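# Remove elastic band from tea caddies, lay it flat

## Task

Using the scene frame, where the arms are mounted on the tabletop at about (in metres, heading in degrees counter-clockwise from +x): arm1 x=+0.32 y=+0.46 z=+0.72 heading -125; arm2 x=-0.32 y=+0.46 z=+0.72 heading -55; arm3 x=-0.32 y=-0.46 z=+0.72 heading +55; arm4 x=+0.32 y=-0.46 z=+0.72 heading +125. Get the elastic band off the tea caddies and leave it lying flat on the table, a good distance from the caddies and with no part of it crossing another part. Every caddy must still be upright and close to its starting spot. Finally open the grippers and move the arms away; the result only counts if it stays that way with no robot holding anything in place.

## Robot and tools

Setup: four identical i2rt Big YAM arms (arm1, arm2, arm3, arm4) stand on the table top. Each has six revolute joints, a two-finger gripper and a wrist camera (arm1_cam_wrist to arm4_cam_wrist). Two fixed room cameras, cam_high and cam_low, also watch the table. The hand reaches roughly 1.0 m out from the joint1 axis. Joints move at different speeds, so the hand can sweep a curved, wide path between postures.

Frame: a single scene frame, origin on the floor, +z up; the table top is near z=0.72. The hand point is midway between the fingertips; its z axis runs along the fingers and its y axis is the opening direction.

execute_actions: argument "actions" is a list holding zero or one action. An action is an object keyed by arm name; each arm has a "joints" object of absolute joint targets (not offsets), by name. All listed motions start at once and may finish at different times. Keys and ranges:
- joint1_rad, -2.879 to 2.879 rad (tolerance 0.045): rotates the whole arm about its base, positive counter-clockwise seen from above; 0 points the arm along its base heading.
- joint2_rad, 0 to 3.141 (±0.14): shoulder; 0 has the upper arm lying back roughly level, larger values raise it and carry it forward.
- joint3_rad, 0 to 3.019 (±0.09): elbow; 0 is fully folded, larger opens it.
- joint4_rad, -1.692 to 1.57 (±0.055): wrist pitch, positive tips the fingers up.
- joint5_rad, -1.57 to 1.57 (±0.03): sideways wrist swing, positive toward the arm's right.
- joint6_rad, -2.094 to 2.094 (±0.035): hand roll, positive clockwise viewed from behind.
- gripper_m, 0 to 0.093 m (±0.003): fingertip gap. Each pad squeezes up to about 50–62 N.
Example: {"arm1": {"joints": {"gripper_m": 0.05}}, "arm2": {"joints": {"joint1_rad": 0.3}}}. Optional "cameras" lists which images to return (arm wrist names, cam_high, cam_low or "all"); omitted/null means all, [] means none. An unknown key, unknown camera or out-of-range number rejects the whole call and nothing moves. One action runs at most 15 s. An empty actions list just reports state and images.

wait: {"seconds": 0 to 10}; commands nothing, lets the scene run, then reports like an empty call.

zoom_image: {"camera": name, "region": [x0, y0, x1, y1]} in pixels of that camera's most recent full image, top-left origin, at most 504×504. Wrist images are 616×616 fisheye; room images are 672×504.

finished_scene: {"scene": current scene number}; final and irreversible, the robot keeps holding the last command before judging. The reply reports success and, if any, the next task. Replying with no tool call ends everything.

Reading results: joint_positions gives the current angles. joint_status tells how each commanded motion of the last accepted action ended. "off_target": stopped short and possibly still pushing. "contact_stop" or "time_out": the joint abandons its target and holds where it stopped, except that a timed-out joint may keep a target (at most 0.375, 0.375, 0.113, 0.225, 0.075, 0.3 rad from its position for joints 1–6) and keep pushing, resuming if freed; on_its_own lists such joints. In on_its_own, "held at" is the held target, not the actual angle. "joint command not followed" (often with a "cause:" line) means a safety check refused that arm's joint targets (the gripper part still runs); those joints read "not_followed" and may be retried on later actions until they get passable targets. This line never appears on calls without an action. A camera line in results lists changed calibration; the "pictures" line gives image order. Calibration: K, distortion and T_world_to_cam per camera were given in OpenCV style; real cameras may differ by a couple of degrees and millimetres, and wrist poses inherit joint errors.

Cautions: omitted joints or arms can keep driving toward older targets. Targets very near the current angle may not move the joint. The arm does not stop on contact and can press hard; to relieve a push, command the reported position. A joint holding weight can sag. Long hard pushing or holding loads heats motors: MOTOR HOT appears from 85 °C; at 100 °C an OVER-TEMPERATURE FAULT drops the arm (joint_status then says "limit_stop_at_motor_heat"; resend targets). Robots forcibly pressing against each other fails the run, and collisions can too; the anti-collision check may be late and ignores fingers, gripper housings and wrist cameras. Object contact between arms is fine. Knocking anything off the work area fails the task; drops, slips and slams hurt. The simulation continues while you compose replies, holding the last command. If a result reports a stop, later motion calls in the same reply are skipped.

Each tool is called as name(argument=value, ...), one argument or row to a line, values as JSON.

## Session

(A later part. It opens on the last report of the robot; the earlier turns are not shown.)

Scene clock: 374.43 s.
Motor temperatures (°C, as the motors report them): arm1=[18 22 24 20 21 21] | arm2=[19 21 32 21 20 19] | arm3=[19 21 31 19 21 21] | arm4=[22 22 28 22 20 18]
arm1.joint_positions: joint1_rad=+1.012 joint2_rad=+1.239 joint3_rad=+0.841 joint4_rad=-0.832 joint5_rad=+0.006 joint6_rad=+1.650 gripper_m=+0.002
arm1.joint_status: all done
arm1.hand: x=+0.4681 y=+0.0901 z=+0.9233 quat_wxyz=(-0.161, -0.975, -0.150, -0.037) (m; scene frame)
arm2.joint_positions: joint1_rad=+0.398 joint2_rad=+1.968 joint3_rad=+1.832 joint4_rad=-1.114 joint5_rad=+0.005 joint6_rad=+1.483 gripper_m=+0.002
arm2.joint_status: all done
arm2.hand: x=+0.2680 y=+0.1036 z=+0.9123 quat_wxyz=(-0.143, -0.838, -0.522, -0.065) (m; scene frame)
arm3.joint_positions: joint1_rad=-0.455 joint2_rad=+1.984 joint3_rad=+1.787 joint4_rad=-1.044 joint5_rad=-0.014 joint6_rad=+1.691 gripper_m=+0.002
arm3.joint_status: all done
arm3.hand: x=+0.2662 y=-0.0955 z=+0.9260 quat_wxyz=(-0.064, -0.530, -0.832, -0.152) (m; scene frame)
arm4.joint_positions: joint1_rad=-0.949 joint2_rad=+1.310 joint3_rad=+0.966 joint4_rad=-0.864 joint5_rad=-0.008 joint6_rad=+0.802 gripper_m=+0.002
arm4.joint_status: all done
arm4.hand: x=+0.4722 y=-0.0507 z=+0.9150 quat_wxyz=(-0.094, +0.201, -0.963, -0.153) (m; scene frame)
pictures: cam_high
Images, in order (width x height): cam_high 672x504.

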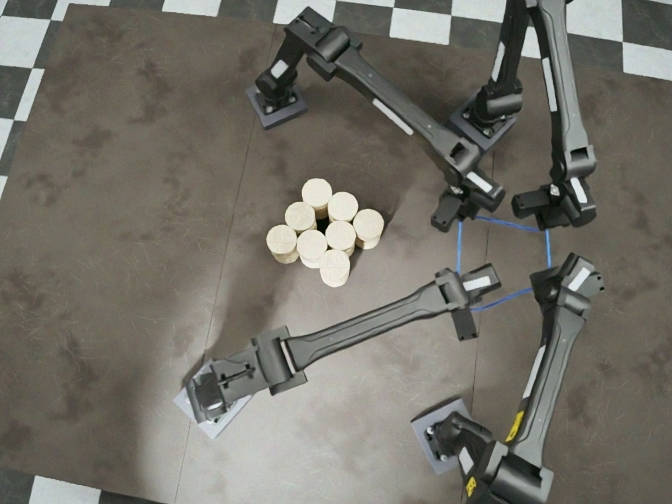

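execute_actions(
  actions=[
    {"arm1":{"joints":{"joint2_rad":1.688,"joint3_rad":0.632,"joint4_rad":-0.2,"joint6_rad":1.4}},"arm2":{"joints":{"joint2_rad":2.148,"joint3_rad":1.605,"joint4_rad":-0.69}},"arm3":{"joints":{"joint2_rad":2.23,"joint3_rad":1.605,"joint4_rad":-0.63}},"arm4":{"joints":{"joint2_rad":1.63,"joint3_rad":0.765,"joint4_rad":-0.36}}},
  ],
  cameras=["cam_high"],
)

execute_actions(
  actions=[
    {"arm1":{"joints":{"gripper_m":0.022}},"arm2":{"joints":{"gripper_m":0.022}},"arm3":{"joints":{"gripper_m":0.022}},"arm4":{"joints":{"gripper_m":0.022}}},
  ],
  cameras=["cam_low","cam_high"],
)

Scene clock: 381.00 s.
Motor temperatures (°C, as the motors report them): arm1=[18 22 24 20 21 21] | arm2=[19 22 33 21 20 19] | arm3=[19 22 31 19 21 21] | arm4=[22 22 28 22 20 18]
arm1.joint_positions: joint1_rad=+1.013 joint2_rad=+1.665 joint3_rad=+0.647 joint4_rad=-0.198 joint5_rad=+0.009 joint6_rad=+1.413 gripper_m=+0.002
arm1.joint_status: all done
arm1.hand: x=+0.4731 y=+0.0792 z=+0.7375 quat_wxyz=(-0.171, -0.949, -0.264, -0.017) (m; scene frame)
arm2.joint_positions: joint1_rad=+0.396 joint2_rad=+2.136 joint3_rad=+1.616 joint4_rad=-0.699 joint5_rad=+0.002 joint6_rad=+1.487 gripper_m=+0.002
arm2.joint_status: all done
arm2.hand: x=+0.2758 y=+0.0959 z=+0.7374 quat_wxyz=(-0.157, -0.837, -0.519, -0.073) (m; scene frame)
arm3.joint_positions: joint1_rad=-0.458 joint2_rad=+2.193 joint3_rad=+1.605 joint4_rad=-0.646 joint5_rad=-0.012 joint6_rad=+1.693 gripper_m=+0.002
arm3.joint_status: all done
arm3.hand: x=+0.2729 y=-0.0938 z=+0.7380 quat_wxyz=(-0.067, -0.532, -0.830, -0.154) (m; scene frame)
arm4.joint_positions: joint1_rad=-0.947 joint2_rad=+1.643 joint3_rad=+0.774 joint4_rad=-0.365 joint5_rad=-0.007 joint6_rad=+0.798 gripper_m=+0.002
arm4.joint_status: all done
arm4.hand: x=+0.4747 y=-0.0431 z=+0.7396 quat_wxyz=(-0.088, +0.204, -0.964, -0.142) (m; scene frame)
pictures: cam_high
Images, in order (width x height): cam_high 672x504.

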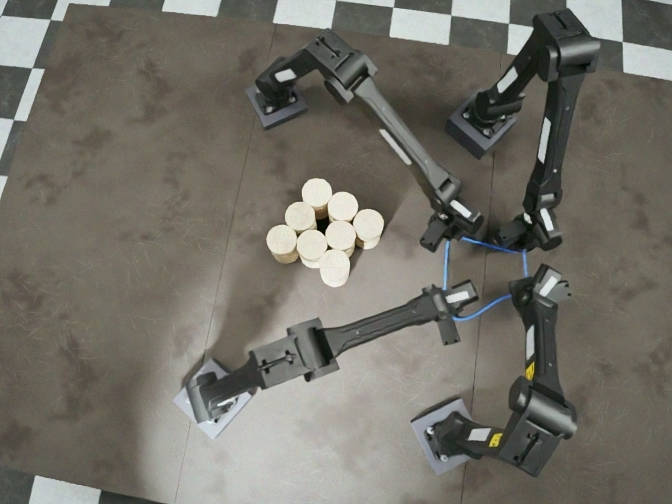

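Scene clock: 381.57 s.
Motor temperatures (°C, as the motors report them): arm1=[18 22 24 20 21 21] | arm2=[19 22 33 21 20 19] | arm3=[19 22 31 19 21 21] | arm4=[22 22 28 22 20 18]
arm1.joint_positions: joint1_rad=+1.020 joint2_rad=+1.667 joint3_rad=+0.636 joint4_rad=-0.198 joint5_rad=+0.004 joint6_rad=+1.409 gripper_m=+0.022
arm1.joint_status: all done
arm1.hand: x=+0.4743 y=+0.0867 z=+0.7338 quat_wxyz=(-0.164, -0.949, -0.270, -0.019) (m; scene frame)
arm2.joint_positions: joint1_rad=+0.396 joint2_rad=+2.136 joint3_rad=+1.616 joint4_rad=-0.697 joint5_rad=+0.002 joint6_rad=+1.487 gripper_m=+0.022
arm2.joint_status: all done
arm2.hand: x=+0.2763 y=+0.0957 z=+0.7376 quat_wxyz=(-0.158, -0.837, -0.518, -0.074) (m; scene frame)
arm3.joint_positions: joint1_rad=-0.458 joint2_rad=+2.193 joint3_rad=+1.605 joint4_rad=-0.636 joint5_rad=-0.011 joint6_rad=+1.693 gripper_m=+0.022
arm3.joint_status: all done
arm3.hand: x=+0.2751 y=-0.0929 z=+0.7388 quat_wxyz=(-0.069, -0.532, -0.829, -0.158) (m; scene frame)
arm4.joint_positions: joint1_rad=-0.951 joint2_rad=+1.643 joint3_rad=+0.766 joint4_rad=-0.365 joint5_rad=-0.003 joint6_rad=+0.798 gripper_m=+0.022
arm4.joint_status: all done
arm4.hand: x=+0.4757 y=-0.0480 z=+0.7370 quat_wxyz=(-0.088, +0.202, -0.966, -0.138) (m; scene frame)
pictures: cam_high, cam_low
Images, in order (width x height): cam_high 672x504, cam_low 672x504.

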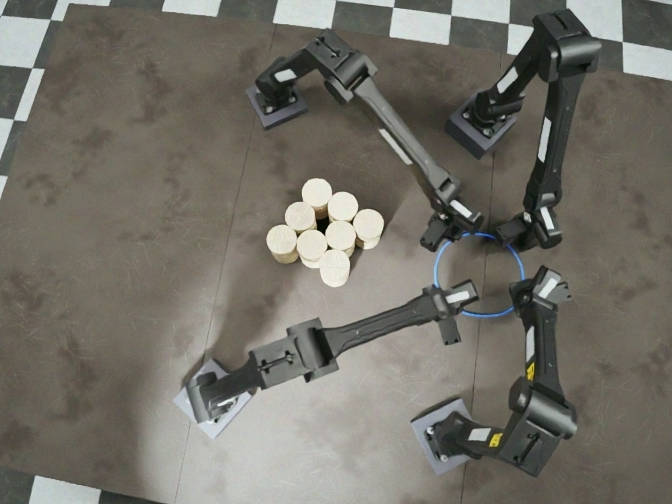

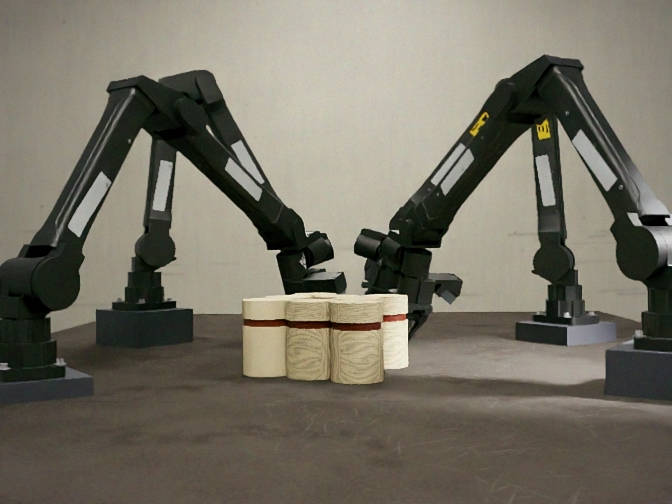

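execute_actions(
  actions=[
    {"arm1":{"joints":{"joint2_rad":1.3}},"arm2":{"joints":{"joint2_rad":1.85}},"arm3":{"joints":{"joint2_rad":1.9}},"arm4":{"joints":{"joint2_rad":1.3}}},
  ],
  cameras=[],
)

execute_actions(
  actions=[
    {"arm1":{"joints":{"joint2_rad":0.6,"joint4_rad":-0.9}},"arm2":{"joints":{"joint2_rad":0.9,"joint3_rad":1.0,"joint4_rad":-1.1}},"arm3":{"joints":{"joint2_rad":0.9,"joint3_rad":1.0,"joint4_rad":-1.1}},"arm4":{"joints":{"joint2_rad":0.6,"joint4_rad":-0.9}}},
  ],
  cameras=["cam_high"],
)

zoom_image(
  camera="cam_high",
  region=[250,160,410,310],
)

Scene clock: 389.87 s.
Motor temperatures (°C, as the motors report them): arm1=[18 22 24 20 21 21] | arm2=[19 23 32 21 20 19] | arm3=[19 23 31 19 21 21] | arm4=[22 22 27 22 20 18]
arm1.joint_positions: joint1_rad=+1.020 joint2_rad=+1.289 joint3_rad=+0.626 joint4_rad=-0.198 joint5_rad=+0.004 joint6_rad=+1.408 gripper_m=+0.022
arm1.joint_status: all done
arm1.hand: x=+0.4892 y=+0.0495 z=+0.8834 quat_wxyz=(-0.341, -0.903, -0.257, -0.039) (m; scene frame)
arm2.joint_positions: joint1_rad=+0.396 joint2_rad=+1.849 joint3_rad=+1.597 joint4_rad=-0.697 joint5_rad=+0.002 joint6_rad=+1.487 gripper_m=+0.022
arm2.joint_status: all done
arm2.hand: x=+0.2825 y=+0.0939 z=+0.9249 quat_wxyz=(-0.274, -0.810, -0.502, -0.133) (m; scene frame)
arm3.joint_positions: joint1_rad=-0.458 joint2_rad=+1.867 joint3_rad=+1.597 joint4_rad=-0.636 joint5_rad=-0.011 joint6_rad=+1.693 gripper_m=+0.022
arm3.joint_status: all done
arm3.hand: x=+0.2904 y=-0.0838 z=+0.9604 quat_wxyz=(-0.136, -0.510, -0.796, -0.296) (m; scene frame)
arm4.joint_positions: joint1_rad=-0.951 joint2_rad=+1.293 joint3_rad=+0.759 joint4_rad=-0.365 joint5_rad=-0.003 joint6_rad=+0.798 gripper_m=+0.022
arm4.joint_status: all done
arm4.hand: x=+0.4840 y=-0.0246 z=+0.8864 quat_wxyz=(-0.177, +0.194, -0.924, -0.278) (m; scene frame)
pictures: none
No camera images: the call's "cameras" was empty. Leave "cameras" out to get every camera's image.

Scene clock: 391.50 s.
Motor temperatures (°C, as the motors report them): arm1=[18 22 24 20 21 21] | arm2=[19 23 31 21 20 19] | arm3=[19 23 31 19 21 21] | arm4=[22 22 28 22 20 18]
arm1.joint_positions: joint1_rad=+1.020 joint2_rad=+0.600 joint3_rad=+0.626 joint4_rad=-0.892 joint5_rad=+0.004 joint6_rad=+1.408 gripper_m=+0.022
arm1.joint_status: all done
arm1.hand: x=+0.4299 y=+0.1907 z=+1.0165 quat_wxyz=(-0.339, -0.904, -0.257, -0.039) (m; scene frame)
arm2.joint_positions: joint1_rad=+0.396 joint2_rad=+0.895 joint3_rad=+1.011 joint4_rad=-1.092 joint5_rad=+0.002 joint6_rad=+1.487 gripper_m=+0.022
arm2.joint_status: all done
arm2.hand: x=-0.0147 y=+0.2764 z=+1.0545 quat_wxyz=(-0.262, -0.813, -0.504, -0.127) (m; scene frame)
arm3.joint_positions: joint1_rad=-0.458 joint2_rad=+0.900 joint3_rad=+1.001 joint4_rad=-1.087 joint5_rad=-0.011 joint6_rad=+1.693 gripper_m=+0.022
arm3.joint_status: all done
arm3.hand: x=-0.0178 y=-0.2731 z=+1.0857 quat_wxyz=(-0.120, -0.517, -0.806, -0.262) (m; scene frame)
arm4.joint_positions: joint1_rad=-0.951 joint2_rad=+0.595 joint3_rad=+0.759 joint4_rad=-0.889 joint5_rad=-0.003 joint6_rad=+0.798 gripper_m=+0.022
arm4.joint_status: all done
arm4.hand: x=+0.4277 y=-0.1720 z=+1.0581 quat_wxyz=(-0.220, +0.188, -0.893, -0.345) (m; scene frame)
pictures: cam_high
Images, in order (width x height): cam_high 672x504.

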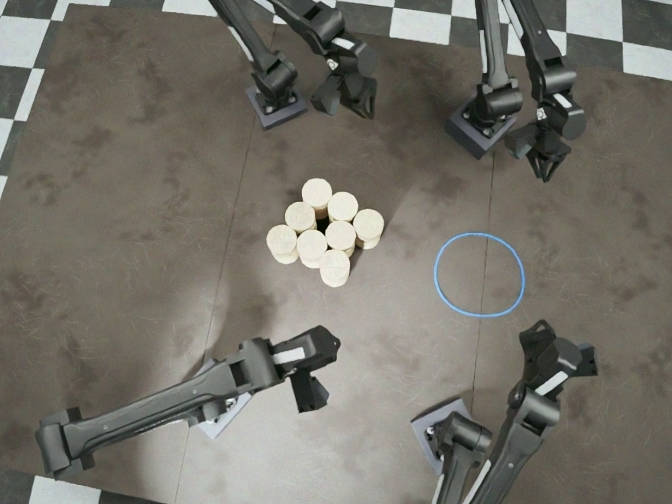

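Region (250, 160, 410, 310) of cam_high's 672x504 image, scaled by 3.150, with more detail than that image has; it fills the top 472 rows of this view, and the rest is white.

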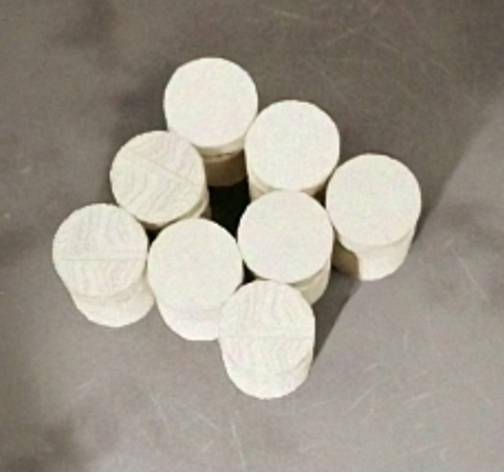

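execute_actions(
  actions=[
    {"arm3":{"joints":{"joint1_rad":0.15,"joint2_rad":1.66,"joint3_rad":1.28,"joint4_rad":-1.07,"joint5_rad":0,"joint6_rad":1.42,"gripper_m":0.093}},"arm4":{"joints":{"joint1_rad":-0.3,"gripper_m":0.093}},"arm2":{"joints":{"joint1_rad":-0.5,"gripper_m":0}}},
  ],
  cameras=["cam_high","arm3_cam_wrist","cam_low"],
)

Scene clock: 417.87 s.
Motor temperatures (°C, as the motors report them): arm1=[18 22 26 20 21 21] | arm2=[19 21 31 21 20 19] | arm3=[19 21 32 19 20 21] | arm4=[22 21 29 22 20 18]
arm1.joint_positions: joint1_rad=+1.020 joint2_rad=+0.600 joint3_rad=+0.626 joint4_rad=-0.892 joint5_rad=+0.004 joint6_rad=+1.408 gripper_m=+0.022
arm1.joint_status: not commanded
arm1.hand: x=+0.4299 y=+0.1907 z=+1.0165 quat_wxyz=(-0.339, -0.904, -0.257, -0.039) (m; scene frame)
arm2.joint_positions: joint1_rad=-0.498 joint2_rad=+0.895 joint3_rad=+1.011 joint4_rad=-1.092 joint5_rad=+0.000 joint6_rad=+1.487 gripper_m=+0.000
arm2.joint_status: all done
arm2.hand: x=-0.2720 y=+0.1097 z=+1.0576 quat_wxyz=(-0.295, -0.950, -0.103, -0.002) (m; scene frame)
arm3.joint_positions: joint1_rad=+0.158 joint2_rad=+1.661 joint3_rad=+1.267 joint4_rad=-1.072 joint5_rad=-0.001 joint6_rad=+1.429 gripper_m=+0.093
arm3.joint_status: all done
arm3.hand: x=-0.1222 y=+0.0014 z=+0.8939 quat_wxyz=(-0.013, -0.131, -0.990, -0.051) (m; scene frame)
arm4.joint_positions: joint1_rad=-0.304 joint2_rad=+0.595 joint3_rad=+0.759 joint4_rad=-0.889 joint5_rad=+0.000 joint6_rad=+0.798 gripper_m=+0.093
arm4.joint_status: all done
arm4.hand: x=+0.2328 y=-0.1645 z=+1.0576 quat_wxyz=(-0.099, +0.461, -0.787, -0.396) (m; scene frame)
pictures: arm3_cam_wrist, cam_high, cam_low
camera_calibration (this result's frames):
arm3_cam_wrist: T_world_to_cam=[[-0.262375, -0.959114, -0.106115, 0.0684665], [-0.806998, 0.157801, 0.56908, -0.602569], [-0.529068, 0.234947, -0.815406, 0.787759], [0, 0, 0, 1]] pos_world=[-0.0515305, -0.0243286, 0.992519]
Images, in order (width x height): arm3_cam_wrist 616x616, cam_high 672x504, cam_low 672x504.

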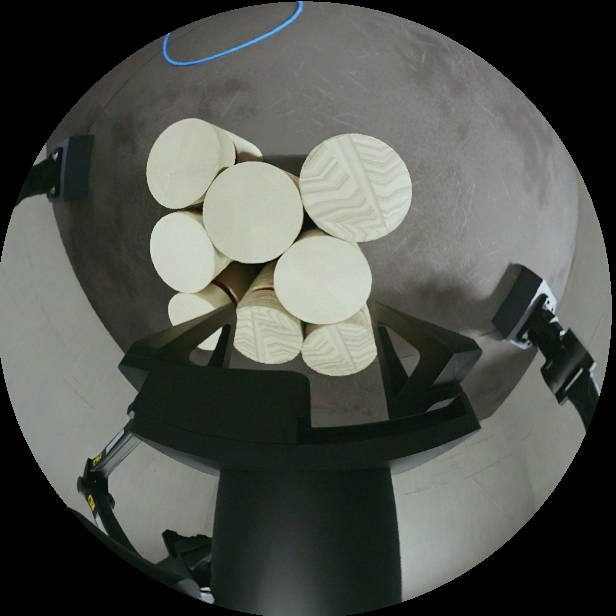

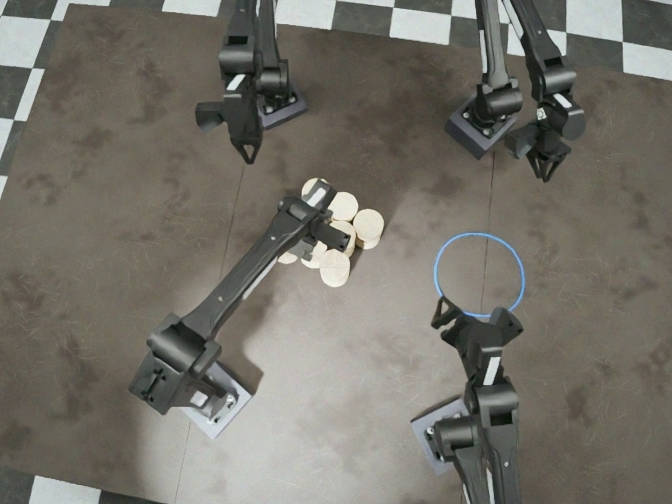

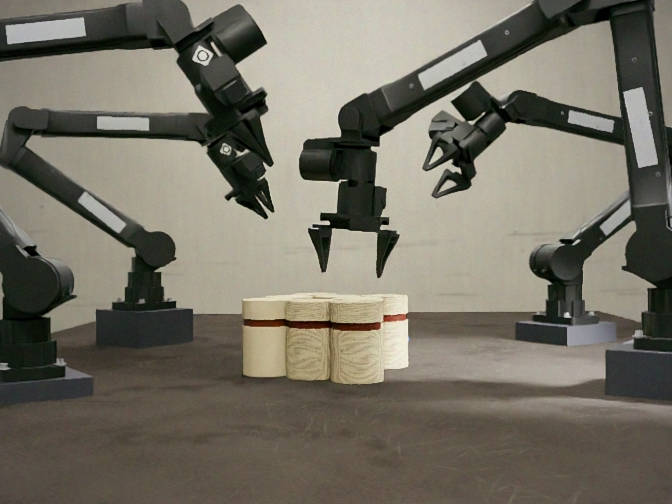

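execute_actions(
  actions=[
    {"arm3":{"joints":{"joint1_rad":0.138,"joint2_rad":1.72,"joint3_rad":1.21,"joint4_rad":-0.985}}},
  ],
  cameras=["arm3_cam_wrist"],
)

Scene clock: 430.13 s.
Motor temperatures (°C, as the motors report them): arm1=[18 22 26 20 21 21] | arm2=[19 21 31 21 19 19] | arm3=[19 22 31 19 20 21] | arm4=[22 21 29 22 20 18]
arm1.joint_positions: joint1_rad=+1.020 joint2_rad=+0.600 joint3_rad=+0.626 joint4_rad=-0.892 joint5_rad=+0.004 joint6_rad=+1.408 gripper_m=+0.022
arm1.joint_status: not commanded
arm1.hand: x=+0.4299 y=+0.1907 z=+1.0165 quat_wxyz=(-0.339, -0.904, -0.257, -0.039) (m; scene frame)
arm2.joint_positions: joint1_rad=-0.498 joint2_rad=+0.895 joint3_rad=+1.011 joint4_rad=-1.092 joint5_rad=+0.000 joint6_rad=+1.487 gripper_m=+0.000
arm2.joint_status: not commanded
arm2.hand: x=-0.2720 y=+0.1097 z=+1.0576 quat_wxyz=(-0.295, -0.950, -0.103, -0.002) (m; scene frame)
arm3.joint_positions: joint1_rad=+0.148 joint2_rad=+1.700 joint3_rad=+1.206 joint4_rad=-0.999 joint5_rad=-0.001 joint6_rad=+1.429 gripper_m=+0.093
arm3.joint_status: all done
arm3.hand: x=-0.1213 y=-0.0087 z=+0.8544 quat_wxyz=(-0.010, -0.136, -0.990, -0.038) (m; scene frame)
arm4.joint_positions: joint1_rad=-0.304 joint2_rad=+0.595 joint3_rad=+0.759 joint4_rad=-0.889 joint5_rad=+0.000 joint6_rad=+0.798 gripper_m=+0.093
arm4.joint_status: not commanded
arm4.hand: x=+0.2328 y=-0.1645 z=+1.0576 quat_wxyz=(-0.099, +0.461, -0.787, -0.396) (m; scene frame)
pictures: arm3_cam_wrist
camera_calibration (this result's frames):
arm3_cam_wrist: T_world_to_cam=[[-0.27252, -0.958932, -0.0786349, 0.0301286], [-0.799075, 0.18005, 0.573639, -0.580483], [-0.535922, 0.219163, -0.815325, 0.757424], [0, 0, 0, 1]] pos_world=[-0.0497189, -0.0325921, 0.952904]
Images, in order (width x height): arm3_cam_wrist 616x616.

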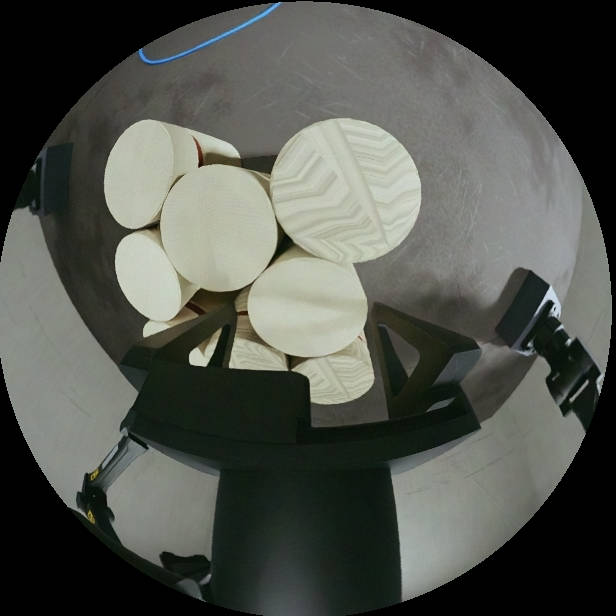

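execute_actions(
  actions=[
    {"arm3":{"joints":{"joint2_rad":1.79,"joint3_rad":1.16,"joint4_rad":-0.872}}},
  ],
  cameras=["arm3_cam_wrist"],
)

execute_actions(
  actions=[
    {"arm3":{"joints":{"gripper_m":0.074}}},
  ],
  cameras=["cam_low"],
)

Scene clock: 436.77 s.
Motor temperatures (°C, as the motors report them): arm1=[18 22 26 20 21 21] | arm2=[19 21 31 21 19 19] | arm3=[19 22 31 19 20 21] | arm4=[22 21 29 22 20 18]
arm1.joint_positions: joint1_rad=+1.020 joint2_rad=+0.600 joint3_rad=+0.626 joint4_rad=-0.892 joint5_rad=+0.004 joint6_rad=+1.408 gripper_m=+0.022
arm1.joint_status: not commanded
arm1.hand: x=+0.4299 y=+0.1907 z=+1.0165 quat_wxyz=(-0.339, -0.904, -0.257, -0.039) (m; scene frame)
arm2.joint_positions: joint1_rad=-0.498 joint2_rad=+0.895 joint3_rad=+1.011 joint4_rad=-1.092 joint5_rad=+0.000 joint6_rad=+1.487 gripper_m=+0.000
arm2.joint_status: not commanded
arm2.hand: x=-0.2720 y=+0.1097 z=+1.0576 quat_wxyz=(-0.295, -0.950, -0.103, -0.002) (m; scene frame)
arm3.joint_positions: joint1_rad=+0.148 joint2_rad=+1.771 joint3_rad=+1.157 joint4_rad=-0.887 joint5_rad=-0.002 joint6_rad=+1.425 gripper_m=+0.093
arm3.joint_status: all done
arm3.hand: x=-0.1216 y=-0.0087 z=+0.8061 quat_wxyz=(-0.008, -0.134, -0.990, -0.034) (m; scene frame)
arm4.joint_positions: joint1_rad=-0.304 joint2_rad=+0.595 joint3_rad=+0.759 joint4_rad=-0.889 joint5_rad=+0.000 joint6_rad=+0.798 gripper_m=+0.093
arm4.joint_status: not commanded
arm4.hand: x=+0.2328 y=-0.1645 z=+1.0576 quat_wxyz=(-0.099, +0.461, -0.787, -0.396) (m; scene frame)
pictures: arm3_cam_wrist
camera_calibration (this result's frames):
arm3_cam_wrist: T_world_to_cam=[[-0.2687, -0.960583, -0.0712787, 0.0207593], [-0.797453, 0.180342, 0.5758, -0.554556], [-0.540249, 0.211559, -0.814478, 0.716545], [0, 0, 0, 1]] pos_world=[-0.0495412, -0.0316409, 0.904403]
Images, in order (width x height): arm3_cam_wrist 616x616.

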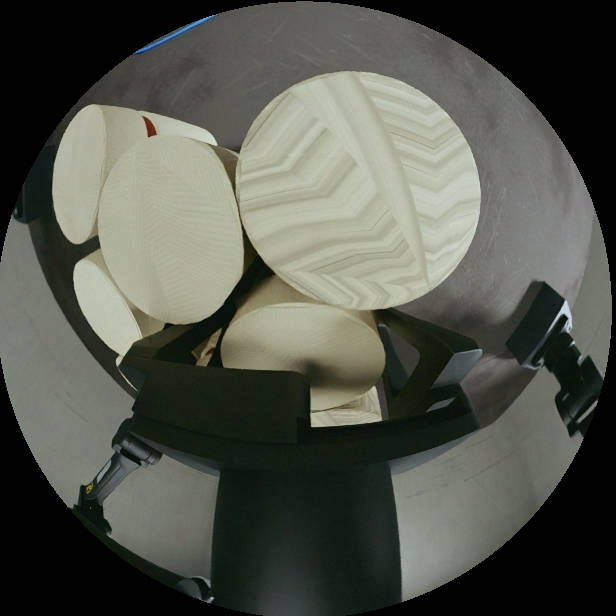

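Scene clock: 437.23 s.
Motor temperatures (°C, as the motors report them): arm1=[18 22 26 20 21 21] | arm2=[19 21 31 21 19 19] | arm3=[19 22 31 19 20 21] | arm4=[22 21 29 22 20 18]
arm1.joint_positions: joint1_rad=+1.020 joint2_rad=+0.600 joint3_rad=+0.626 joint4_rad=-0.892 joint5_rad=+0.004 joint6_rad=+1.408 gripper_m=+0.022
arm1.joint_status: not commanded
arm1.hand: x=+0.4299 y=+0.1907 z=+1.0165 quat_wxyz=(-0.339, -0.904, -0.257, -0.039) (m; scene frame)
arm2.joint_positions: joint1_rad=-0.498 joint2_rad=+0.895 joint3_rad=+1.011 joint4_rad=-1.092 joint5_rad=+0.000 joint6_rad=+1.487 gripper_m=+0.000
arm2.joint_status: not commanded
arm2.hand: x=-0.2720 y=+0.1097 z=+1.0576 quat_wxyz=(-0.295, -0.950, -0.103, -0.002) (m; scene frame)
arm3.joint_positions: joint1_rad=+0.148 joint2_rad=+1.771 joint3_rad=+1.157 joint4_rad=-0.886 joint5_rad=-0.002 joint6_rad=+1.425 gripper_m=+0.080
arm3.joint_status: gripper_m off_target (ended at +0.080, target +0.074)
arm3.hand: x=-0.1215 y=-0.0086 z=+0.8061 quat_wxyz=(-0.008, -0.134, -0.990, -0.035) (m; scene frame)
arm4.joint_positions: joint1_rad=-0.304 joint2_rad=+0.595 joint3_rad=+0.759 joint4_rad=-0.889 joint5_rad=+0.000 joint6_rad=+0.798 gripper_m=+0.093
arm4.joint_status: not commanded
arm4.hand: x=+0.2328 y=-0.1645 z=+1.0576 quat_wxyz=(-0.099, +0.461, -0.787, -0.396) (m; scene frame)
pictures: cam_low
Images, in order (width x height): cam_low 672x504.

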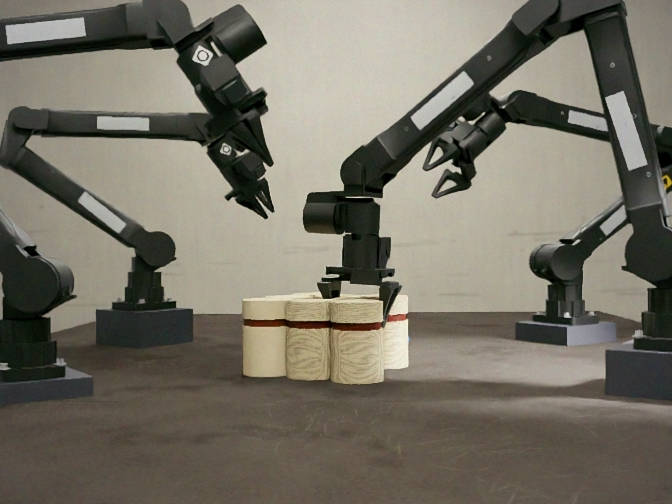

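execute_actions(
  actions=[
    {"arm3":{"joints":{"joint1_rad":0.058,"joint2_rad":1.695,"joint3_rad":1.055,"joint4_rad":-0.875}}},
  ],
  cameras=["cam_low","cam_high"],
)

Scene clock: 440.70 s.
Motor temperatures (°C, as the motors report them): arm1=[18 22 26 20 21 21] | arm2=[19 21 31 21 19 19] | arm3=[19 22 31 19 20 21] | arm4=[22 21 29 22 20 18]
arm1.joint_positions: joint1_rad=+1.020 joint2_rad=+0.600 joint3_rad=+0.626 joint4_rad=-0.892 joint5_rad=+0.004 joint6_rad=+1.408 gripper_m=+0.022
arm1.joint_status: not commanded
arm1.hand: x=+0.4299 y=+0.1907 z=+1.0165 quat_wxyz=(-0.339, -0.904, -0.257, -0.039) (m; scene frame)
arm2.joint_positions: joint1_rad=-0.498 joint2_rad=+0.895 joint3_rad=+1.011 joint4_rad=-1.092 joint5_rad=+0.000 joint6_rad=+1.487 gripper_m=+0.000
arm2.joint_status: not commanded
arm2.hand: x=-0.2720 y=+0.1097 z=+1.0576 quat_wxyz=(-0.295, -0.950, -0.103, -0.002) (m; scene frame)
arm3.joint_positions: joint1_rad=+0.057 joint2_rad=+1.701 joint3_rad=+1.057 joint4_rad=-0.877 joint5_rad=-0.002 joint6_rad=+1.424 gripper_m=+0.080
arm3.joint_status: all done
arm3.hand: x=-0.0992 y=-0.0610 z=+0.8056 quat_wxyz=(-0.006, -0.178, -0.984, -0.025) (m; scene frame)
arm4.joint_positions: joint1_rad=-0.304 joint2_rad=+0.595 joint3_rad=+0.759 joint4_rad=-0.889 joint5_rad=+0.000 joint6_rad=+0.798 gripper_m=+0.093
arm4.joint_status: not commanded
arm4.hand: x=+0.2328 y=-0.1645 z=+1.0576 quat_wxyz=(-0.099, +0.461, -0.787, -0.396) (m; scene frame)
pictures: cam_high, cam_low
Images, in order (width x height): cam_high 672x504, cam_low 672x504.

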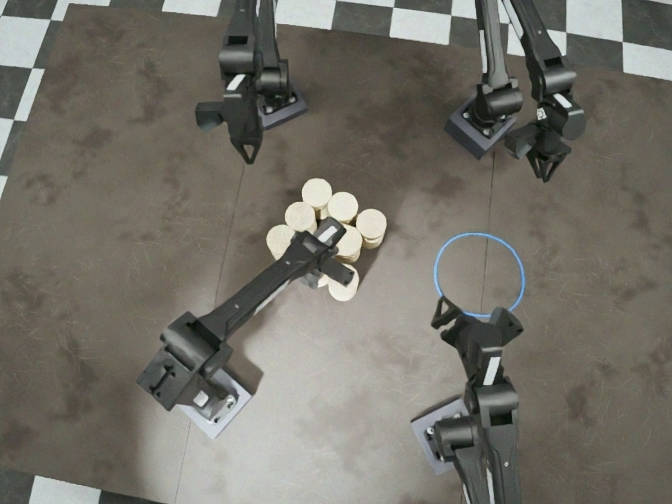

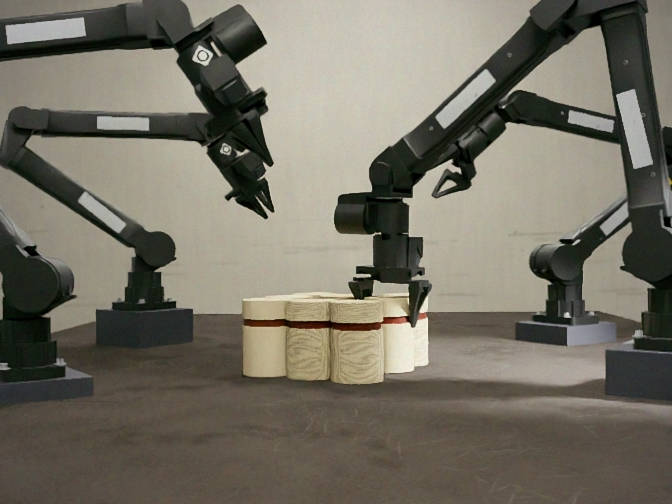

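execute_actions(
  actions=[
    {"arm3":{"joints":{"gripper_m":0.093}}},
  ],
  cameras=[],
)

execute_actions(
  actions=[
    {"arm3":{"joints":{"joint2_rad":1.55,"joint3_rad":1.09,"joint4_rad":-0.98}}},
  ],
  cameras=[],
)

execute_actions(
  actions=[
    {"arm3":{"joints":{"joint2_rad":0.8,"joint3_rad":0.8}}},
  ],
  cameras=["cam_high"],
)

zoom_image(
  camera="cam_high",
  region=[250,160,410,310],
)

Scene clock: 449.73 s.
Motor temperatures (°C, as the motors report them): arm1=[18 22 26 20 21 21] | arm2=[19 21 31 21 19 19] | arm3=[19 22 30 19 20 21] | arm4=[22 21 29 22 20 18]
arm1.joint_positions: joint1_rad=+1.020 joint2_rad=+0.600 joint3_rad=+0.626 joint4_rad=-0.892 joint5_rad=+0.004 joint6_rad=+1.408 gripper_m=+0.022
arm1.joint_status: not commanded
arm1.hand: x=+0.4299 y=+0.1907 z=+1.0165 quat_wxyz=(-0.339, -0.904, -0.257, -0.039) (m; scene frame)
arm2.joint_positions: joint1_rad=-0.498 joint2_rad=+0.895 joint3_rad=+1.011 joint4_rad=-1.092 joint5_rad=+0.000 joint6_rad=+1.487 gripper_m=+0.000
arm2.joint_status: not commanded
arm2.hand: x=-0.2720 y=+0.1097 z=+1.0576 quat_wxyz=(-0.295, -0.950, -0.103, -0.002) (m; scene frame)
arm3.joint_positions: joint1_rad=+0.057 joint2_rad=+1.701 joint3_rad=+1.056 joint4_rad=-0.877 joint5_rad=-0.002 joint6_rad=+1.424 gripper_m=+0.093
arm3.joint_status: all done
arm3.hand: x=-0.0994 y=-0.0615 z=+0.8052 quat_wxyz=(-0.006, -0.178, -0.984, -0.024) (m; scene frame)
arm4.joint_positions: joint1_rad=-0.304 joint2_rad=+0.595 joint3_rad=+0.759 joint4_rad=-0.889 joint5_rad=+0.000 joint6_rad=+0.798 gripper_m=+0.093
arm4.joint_status: not commanded
arm4.hand: x=+0.2328 y=-0.1645 z=+1.0576 quat_wxyz=(-0.099, +0.461, -0.787, -0.396) (m; scene frame)
pictures: none
No camera images: the call's "cameras" was empty. Leave "cameras" out to get every camera's image.

Scene clock: 450.83 s.
Motor temperatures (°C, as the motors report them): arm1=[18 22 26 20 21 21] | arm2=[19 21 31 21 19 19] | arm3=[19 22 30 19 20 21] | arm4=[22 21 29 22 20 18]
arm1.joint_positions: joint1_rad=+1.020 joint2_rad=+0.600 joint3_rad=+0.626 joint4_rad=-0.892 joint5_rad=+0.004 joint6_rad=+1.408 gripper_m=+0.022
arm1.joint_status: not commanded
arm1.hand: x=+0.4299 y=+0.1907 z=+1.0165 quat_wxyz=(-0.339, -0.904, -0.257, -0.039) (m; scene frame)
arm2.joint_positions: joint1_rad=-0.498 joint2_rad=+0.895 joint3_rad=+1.011 joint4_rad=-1.092 joint5_rad=+0.000 joint6_rad=+1.487 gripper_m=+0.000
arm2.joint_status: not commanded
arm2.hand: x=-0.2720 y=+0.1097 z=+1.0576 quat_wxyz=(-0.295, -0.950, -0.103, -0.002) (m; scene frame)
arm3.joint_positions: joint1_rad=+0.057 joint2_rad=+1.539 joint3_rad=+1.063 joint4_rad=-0.968 joint5_rad=-0.002 joint6_rad=+1.424 gripper_m=+0.093
arm3.joint_status: all done
arm3.hand: x=-0.1028 y=-0.0679 z=+0.8755 quat_wxyz=(-0.019, -0.178, -0.982, -0.061) (m; scene frame)
arm4.joint_positions: joint1_rad=-0.304 joint2_rad=+0.595 joint3_rad=+0.759 joint4_rad=-0.889 joint5_rad=+0.000 joint6_rad=+0.798 gripper_m=+0.093
arm4.joint_status: not commanded
arm4.hand: x=+0.2328 y=-0.1645 z=+1.0576 quat_wxyz=(-0.099, +0.461, -0.787, -0.396) (m; scene frame)
pictures: none
No camera images: the call's "cameras" was empty. Leave "cameras" out to get every camera's image.

Scene clock: 452.23 s.
Motor temperatures (°C, as the motors report them): arm1=[18 22 26 20 21 21] | arm2=[19 21 31 21 19 19] | arm3=[19 22 30 19 20 21] | arm4=[22 21 29 22 20 18]
arm1.joint_positions: joint1_rad=+1.020 joint2_rad=+0.600 joint3_rad=+0.626 joint4_rad=-0.892 joint5_rad=+0.004 joint6_rad=+1.408 gripper_m=+0.022
arm1.joint_status: not commanded
arm1.hand: x=+0.4299 y=+0.1907 z=+1.0165 quat_wxyz=(-0.339, -0.904, -0.257, -0.039) (m; scene frame)
arm2.joint_positions: joint1_rad=-0.498 joint2_rad=+0.895 joint3_rad=+1.011 joint4_rad=-1.092 joint5_rad=+0.000 joint6_rad=+1.487 gripper_m=+0.000
arm2.joint_status: not commanded
arm2.hand: x=-0.2720 y=+0.1097 z=+1.0576 quat_wxyz=(-0.295, -0.950, -0.103, -0.002) (m; scene frame)
arm3.joint_positions: joint1_rad=+0.057 joint2_rad=+0.798 joint3_rad=+0.796 joint4_rad=-0.972 joint5_rad=-0.002 joint6_rad=+1.424 gripper_m=+0.093
arm3.joint_status: all done
arm3.hand: x=-0.1618 y=-0.1749 z=+1.0283 quat_wxyz=(-0.093, -0.170, -0.940, -0.279) (m; scene frame)
arm4.joint_positions: joint1_rad=-0.304 joint2_rad=+0.595 joint3_rad=+0.759 joint4_rad=-0.889 joint5_rad=+0.000 joint6_rad=+0.798 gripper_m=+0.093
arm4.joint_status: not commanded
arm4.hand: x=+0.2328 y=-0.1645 z=+1.0576 quat_wxyz=(-0.099, +0.461, -0.787, -0.396) (m; scene frame)
pictures: cam_high
Images, in order (width x height): cam_high 672x504.

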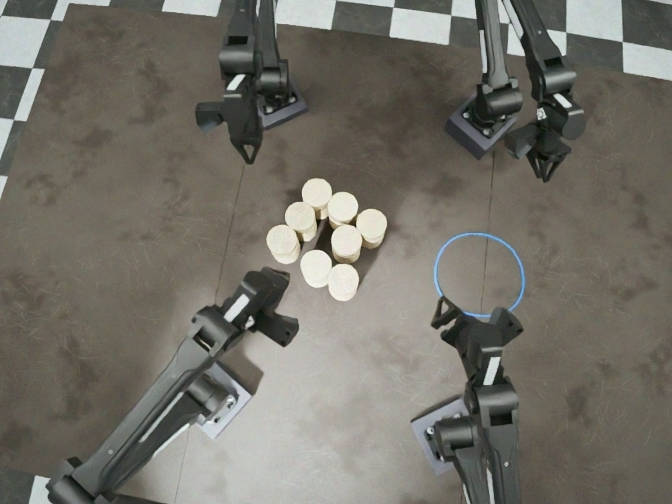

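Region (250, 160, 410, 310) of cam_high's 672x504 image, scaled by 3.150, with more detail than that image has; it fills the top 472 rows of this view, and the rest is white.

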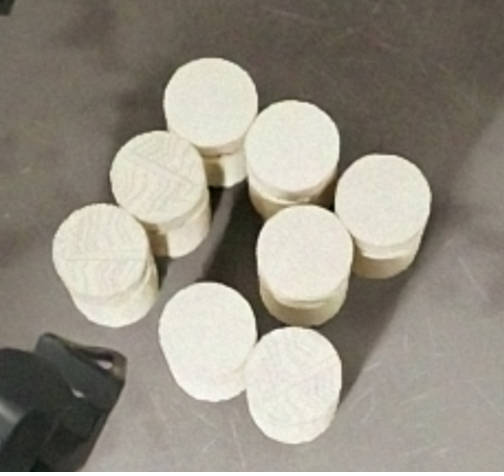

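execute_actions(
  actions=[
    {"arm4":{"joints":{"joint1_rad":0.035,"joint2_rad":1.86,"joint3_rad":1.59,"joint4_rad":-1.12,"joint6_rad":1.15}},"arm2":{"joints":{"joint1_rad":-0.51,"joint2_rad":1.525,"joint3_rad":0.763,"joint4_rad":-0.43}},"arm3":{"joints":{"joint2_rad":0.5}}},
  ],
  cameras=["cam_high","arm4_cam_wrist","cam_low"],
)

Scene clock: 470.17 s.
Motor temperatures (°C, as the motors report them): arm1=[18 21 26 20 21 21] | arm2=[19 21 31 21 19 19] | arm3=[19 21 32 19 20 21] | arm4=[22 21 30 22 20 18]
arm1.joint_positions: joint1_rad=+1.020 joint2_rad=+0.600 joint3_rad=+0.626 joint4_rad=-0.892 joint5_rad=+0.004 joint6_rad=+1.408 gripper_m=+0.022
arm1.joint_status: not commanded
arm1.hand: x=+0.4299 y=+0.1907 z=+1.0165 quat_wxyz=(-0.339, -0.904, -0.257, -0.039) (m; scene frame)
arm2.joint_positions: joint1_rad=-0.501 joint2_rad=+1.522 joint3_rad=+0.766 joint4_rad=-0.445 joint5_rad=+0.000 joint6_rad=+1.487 gripper_m=+0.000
arm2.joint_status: all done
arm2.hand: x=-0.2652 y=+0.0257 z=+0.7698 quat_wxyz=(-0.186, -0.977, -0.104, +0.001) (m; scene frame)
arm3.joint_positions: joint1_rad=+0.057 joint2_rad=+0.491 joint3_rad=+0.796 joint4_rad=-0.972 joint5_rad=-0.002 joint6_rad=+1.424 gripper_m=+0.093
arm3.joint_status: all done
arm3.hand: x=-0.1854 y=-0.2177 z=+1.1149 quat_wxyz=(-0.139, -0.160, -0.885, -0.414) (m; scene frame)
arm4.joint_positions: joint1_rad=+0.035 joint2_rad=+1.875 joint3_rad=+1.542 joint4_rad=-1.109 joint5_rad=+0.000 joint6_rad=+1.141 gripper_m=+0.093
arm4.joint_status: all done
arm4.hand: x=-0.0265 y=+0.0209 z=+0.8611 quat_wxyz=(+0.005, +0.502, -0.862, -0.062) (m; scene frame)
pictures: arm4_cam_wrist, cam_high, cam_low
camera_calibration (this result's frames):
arm4_cam_wrist: T_world_to_cam=[[0.866699, -0.487393, -0.106215, 0.123568], [-0.363473, -0.762867, 0.534716, -0.448709], [-0.341645, -0.424832, -0.83833, 0.847999], [0, 0, 0, 1]] pos_world=[0.0195247, 0.078178, 0.96396]
Images, in order (width x height): arm4_cam_wrist 616x616, cam_high 672x504, cam_low 672x504.

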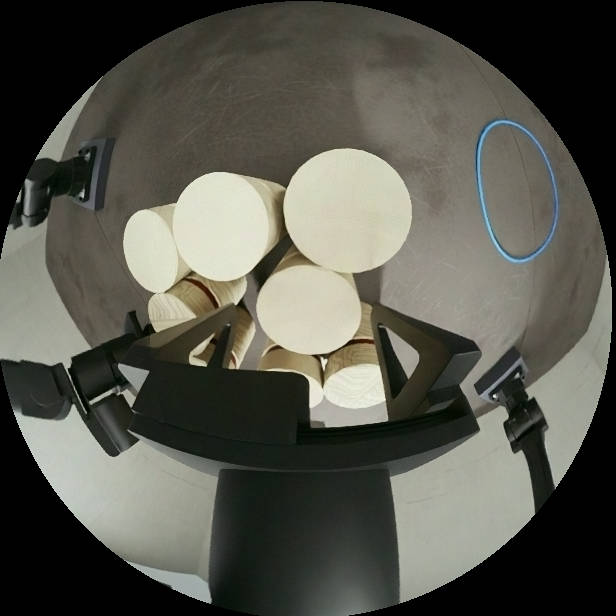

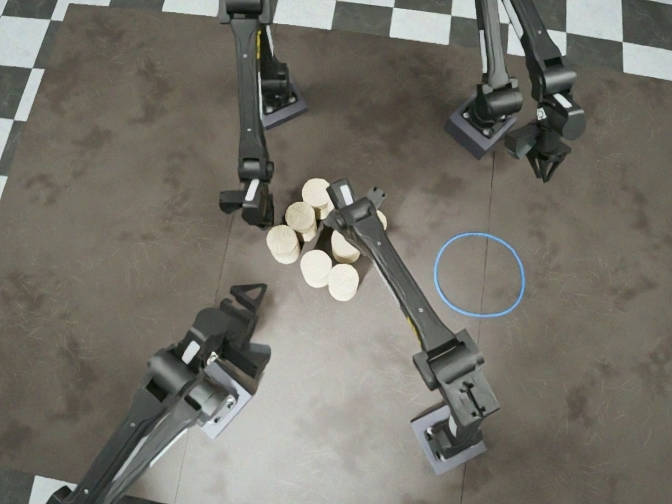

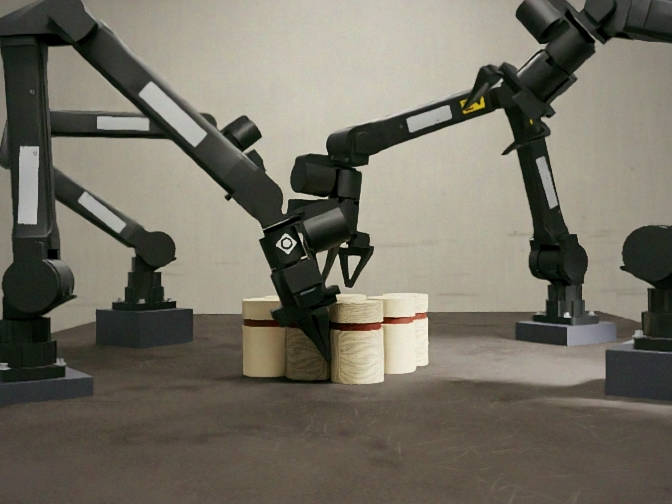

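execute_actions(
  actions=[
    {"arm4":{"joints":{"joint1_rad":0.058,"joint2_rad":1.91,"joint3_rad":1.452,"joint4_rad":-0.965}},"arm2":{"joints":{"joint1_rad":-0.41,"joint2_rad":1.6,"joint3_rad":0.89,"joint4_rad":-0.435}}},
  ],
  cameras=["cam_high","arm4_cam_wrist"],
)

execute_actions(
  actions=[
    {"arm4":{"joints":{"gripper_m":0.074}},"arm2":{"joints":{"joint1_rad":-0.6}}},
  ],
  cameras=["cam_low"],
)

Scene clock: 479.70 s.
Motor temperatures (°C, as the motors report them): arm1=[18 21 27 20 21 21] | arm2=[19 21 31 21 19 19] | arm3=[19 21 32 19 20 21] | arm4=[22 22 31 22 20 18]
arm1.joint_positions: joint1_rad=+1.020 joint2_rad=+0.600 joint3_rad=+0.626 joint4_rad=-0.892 joint5_rad=+0.004 joint6_rad=+1.408 gripper_m=+0.022
arm1.joint_status: not commanded
arm1.hand: x=+0.4299 y=+0.1907 z=+1.0165 quat_wxyz=(-0.339, -0.904, -0.257, -0.039) (m; scene frame)
arm2.joint_positions: joint1_rad=-0.406 joint2_rad=+1.603 joint3_rad=+0.847 joint4_rad=-0.445 joint5_rad=+0.000 joint6_rad=+1.487 gripper_m=+0.000
arm2.joint_status: all done
arm2.hand: x=-0.2177 y=+0.0029 z=+0.7643 quat_wxyz=(-0.185, -0.971, -0.150, -0.008) (m; scene frame)
arm3.joint_positions: joint1_rad=+0.057 joint2_rad=+0.491 joint3_rad=+0.796 joint4_rad=-0.972 joint5_rad=-0.002 joint6_rad=+1.424 gripper_m=+0.093
arm3.joint_status: not commanded
arm3.hand: x=-0.1854 y=-0.2177 z=+1.1149 quat_wxyz=(-0.139, -0.160, -0.885, -0.414) (m; scene frame)
arm4.joint_positions: joint1_rad=+0.050 joint2_rad=+1.860 joint3_rad=+1.482 joint4_rad=-0.997 joint5_rad=+0.008 joint6_rad=+1.141 gripper_m=+0.093
arm4.joint_status: all done
arm4.hand: x=-0.0356 y=+0.0206 z=+0.8504 quat_wxyz=(+0.006, +0.507, -0.856, -0.096) (m; scene frame)
pictures: arm4_cam_wrist, cam_high
camera_calibration (this result's frames):
arm4_cam_wrist: T_world_to_cam=[[0.868685, -0.467522, -0.163735, 0.17882], [-0.33521, -0.798156, 0.500582, -0.415765], [-0.364719, -0.379962, -0.850064, 0.844061], [0, 0, 0, 1]] pos_world=[0.0131382, 0.0724689, 0.954909]
Images, in order (width x height): arm4_cam_wrist 616x616, cam_high 672x504.

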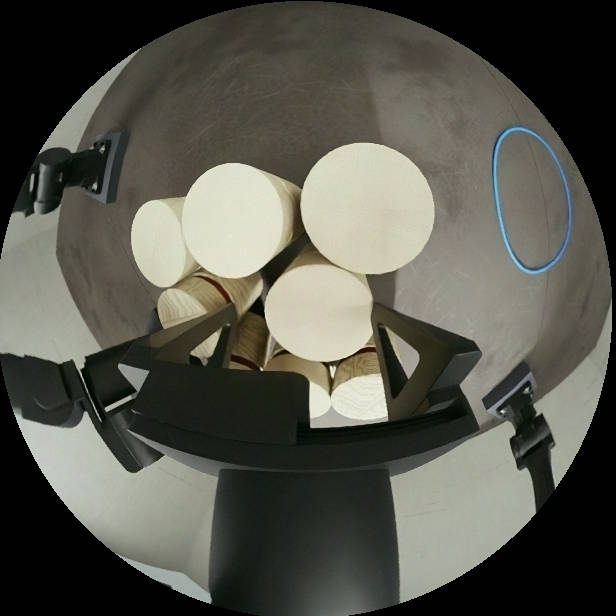

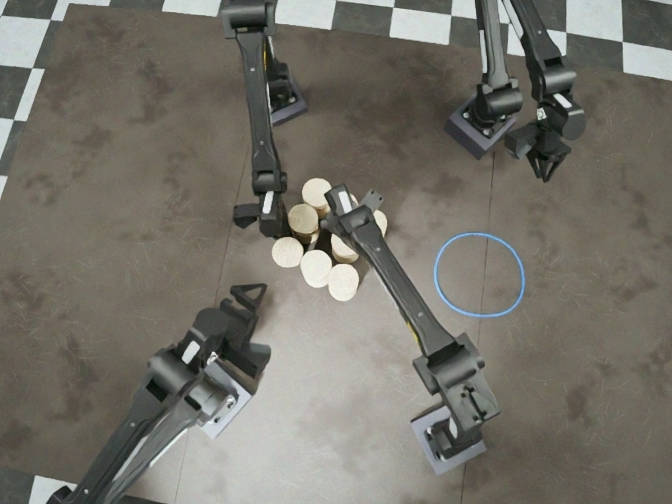

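Scene clock: 480.73 s.
Motor temperatures (°C, as the motors report them): arm1=[18 21 27 20 21 21] | arm2=[19 21 31 21 19 19] | arm3=[19 21 32 19 20 21] | arm4=[22 22 31 22 20 18]
arm1.joint_positions: joint1_rad=+1.020 joint2_rad=+0.600 joint3_rad=+0.626 joint4_rad=-0.892 joint5_rad=+0.004 joint6_rad=+1.408 gripper_m=+0.022
arm1.joint_status: not commanded
arm1.hand: x=+0.4299 y=+0.1907 z=+1.0165 quat_wxyz=(-0.339, -0.904, -0.257, -0.039) (m; scene frame)
arm2.joint_positions: joint1_rad=-0.608 joint2_rad=+1.603 joint3_rad=+0.847 joint4_rad=-0.445 joint5_rad=+0.000 joint6_rad=+1.487 gripper_m=+0.000
arm2.joint_status: all done
arm2.hand: x=-0.3113 y=-0.0083 z=+0.7651 quat_wxyz=(-0.186, -0.981, -0.052, +0.010) (m; scene frame)
arm3.joint_positions: joint1_rad=+0.057 joint2_rad=+0.491 joint3_rad=+0.796 joint4_rad=-0.972 joint5_rad=-0.002 joint6_rad=+1.424 gripper_m=+0.093
arm3.joint_status: not commanded
arm3.hand: x=-0.1854 y=-0.2177 z=+1.1149 quat_wxyz=(-0.139, -0.160, -0.885, -0.414) (m; scene frame)
arm4.joint_positions: joint1_rad=+0.050 joint2_rad=+1.859 joint3_rad=+1.477 joint4_rad=-0.997 joint5_rad=+0.012 joint6_rad=+1.141 gripper_m=+0.074
arm4.joint_status: all done
arm4.hand: x=-0.0339 y=+0.0196 z=+0.8489 quat_wxyz=(+0.003, +0.507, -0.857, -0.094) (m; scene frame)
pictures: cam_low
Images, in order (width x height): cam_low 672x504.

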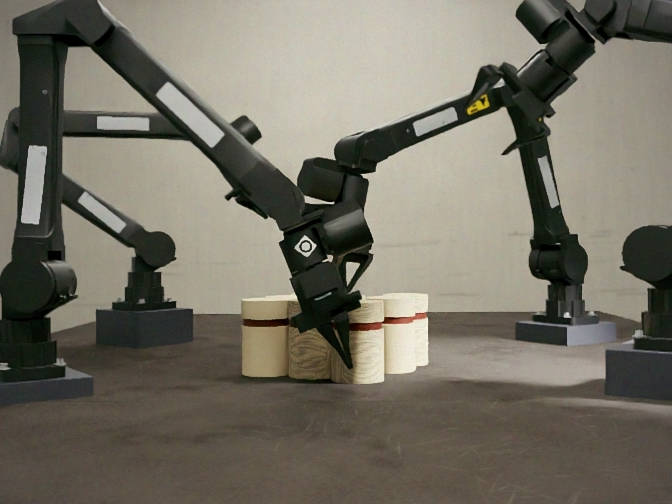

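execute_actions(
  actions=[
    {"arm4":{"joints":{"joint2_rad":1.82,"joint3_rad":1.5,"joint4_rad":-1.13,"gripper_m":0.093}},"arm2":{"joints":{"joint2_rad":0.9,"joint4_rad":-0.9}}},
  ],
  cameras=[],
)

execute_actions(
  actions=[
    {"arm4":{"joints":{"joint2_rad":1.865,"joint3_rad":1.475,"joint4_rad":-1.04}}},
  ],
  cameras=["arm4_cam_wrist"],
)

Scene clock: 487.00 s.
Motor temperatures (°C, as the motors report them): arm1=[18 21 27 20 21 21] | arm2=[19 21 32 21 19 19] | arm3=[19 21 33 19 20 21] | arm4=[22 22 30 22 20 18]
arm1.joint_positions: joint1_rad=+1.020 joint2_rad=+0.600 joint3_rad=+0.626 joint4_rad=-0.892 joint5_rad=+0.004 joint6_rad=+1.408 gripper_m=+0.022
arm1.joint_status: not commanded
arm1.hand: x=+0.4299 y=+0.1907 z=+1.0165 quat_wxyz=(-0.339, -0.904, -0.257, -0.039) (m; scene frame)
arm2.joint_positions: joint1_rad=-0.608 joint2_rad=+0.895 joint3_rad=+0.847 joint4_rad=-0.891 joint5_rad=+0.000 joint6_rad=+1.487 gripper_m=+0.000
arm2.joint_status: all done
arm2.hand: x=-0.3113 y=+0.0969 z=+1.0007 quat_wxyz=(-0.313, -0.948, -0.050, +0.014) (m; scene frame)
arm3.joint_positions: joint1_rad=+0.057 joint2_rad=+0.491 joint3_rad=+0.796 joint4_rad=-0.972 joint5_rad=-0.002 joint6_rad=+1.424 gripper_m=+0.093
arm3.joint_status: not commanded
arm3.hand: x=-0.1854 y=-0.2177 z=+1.1149 quat_wxyz=(-0.139, -0.160, -0.885, -0.414) (m; scene frame)
arm4.joint_positions: joint1_rad=+0.050 joint2_rad=+1.837 joint3_rad=+1.477 joint4_rad=-1.118 joint5_rad=+0.003 joint6_rad=+1.141 gripper_m=+0.093
arm4.joint_status: all done
arm4.hand: x=-0.0181 y=-0.0043 z=+0.8571 quat_wxyz=(+0.003, +0.509, -0.859, -0.045) (m; scene frame)
pictures: none
No camera images: the call's "cameras" was empty. Leave "cameras" out to get every camera's image.

Scene clock: 487.77 s.
Motor temperatures (°C, as the motors report them): arm1=[18 21 27 20 21 21] | arm2=[19 21 32 21 19 19] | arm3=[19 21 33 19 20 21] | arm4=[22 22 30 22 20 18]
arm1.joint_positions: joint1_rad=+1.020 joint2_rad=+0.600 joint3_rad=+0.626 joint4_rad=-0.892 joint5_rad=+0.004 joint6_rad=+1.408 gripper_m=+0.022
arm1.joint_status: not commanded
arm1.hand: x=+0.4299 y=+0.1907 z=+1.0165 quat_wxyz=(-0.339, -0.904, -0.257, -0.039) (m; scene frame)
arm2.joint_positions: joint1_rad=-0.608 joint2_rad=+0.895 joint3_rad=+0.847 joint4_rad=-0.891 joint5_rad=+0.000 joint6_rad=+1.487 gripper_m=+0.000
arm2.joint_status: not commanded
arm2.hand: x=-0.3113 y=+0.0969 z=+1.0007 quat_wxyz=(-0.313, -0.948, -0.050, +0.014) (m; scene frame)
arm3.joint_positions: joint1_rad=+0.057 joint2_rad=+0.491 joint3_rad=+0.796 joint4_rad=-0.972 joint5_rad=-0.002 joint6_rad=+1.424 gripper_m=+0.093
arm3.joint_status: not commanded
arm3.hand: x=-0.1854 y=-0.2177 z=+1.1149 quat_wxyz=(-0.139, -0.160, -0.885, -0.414) (m; scene frame)
arm4.joint_positions: joint1_rad=+0.050 joint2_rad=+1.859 joint3_rad=+1.477 joint4_rad=-1.056 joint5_rad=+0.003 joint6_rad=+1.141 gripper_m=+0.093
arm4.joint_status: all done
arm4.hand: x=-0.0267 y=+0.0073 z=+0.8464 quat_wxyz=(+0.005, +0.509, -0.859, -0.064) (m; scene frame)
pictures: arm4_cam_wrist
camera_calibration (this result's frames):
arm4_cam_wrist: T_world_to_cam=[[0.873442, -0.474509, -0.109269, 0.11824], [-0.352269, -0.770701, 0.530967, -0.447824], [-0.336162, -0.425277, -0.840318, 0.831644], [0, 0, 0, 1]] pos_world=[0.0185376, 0.064647, 0.949545]
Images, in order (width x height): arm4_cam_wrist 616x616.

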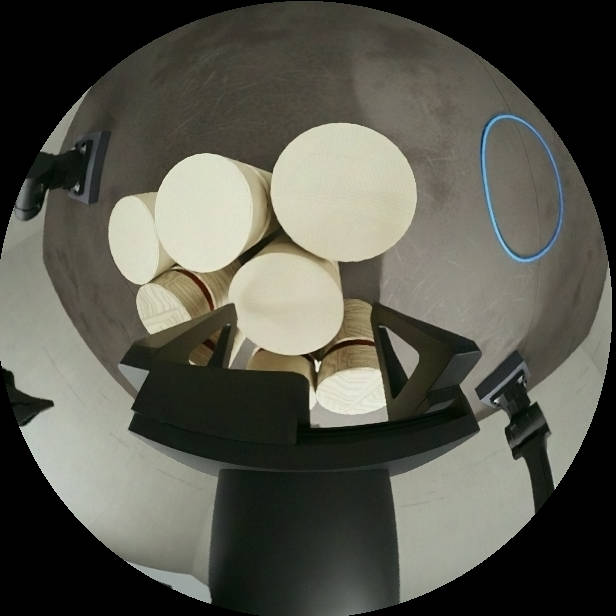

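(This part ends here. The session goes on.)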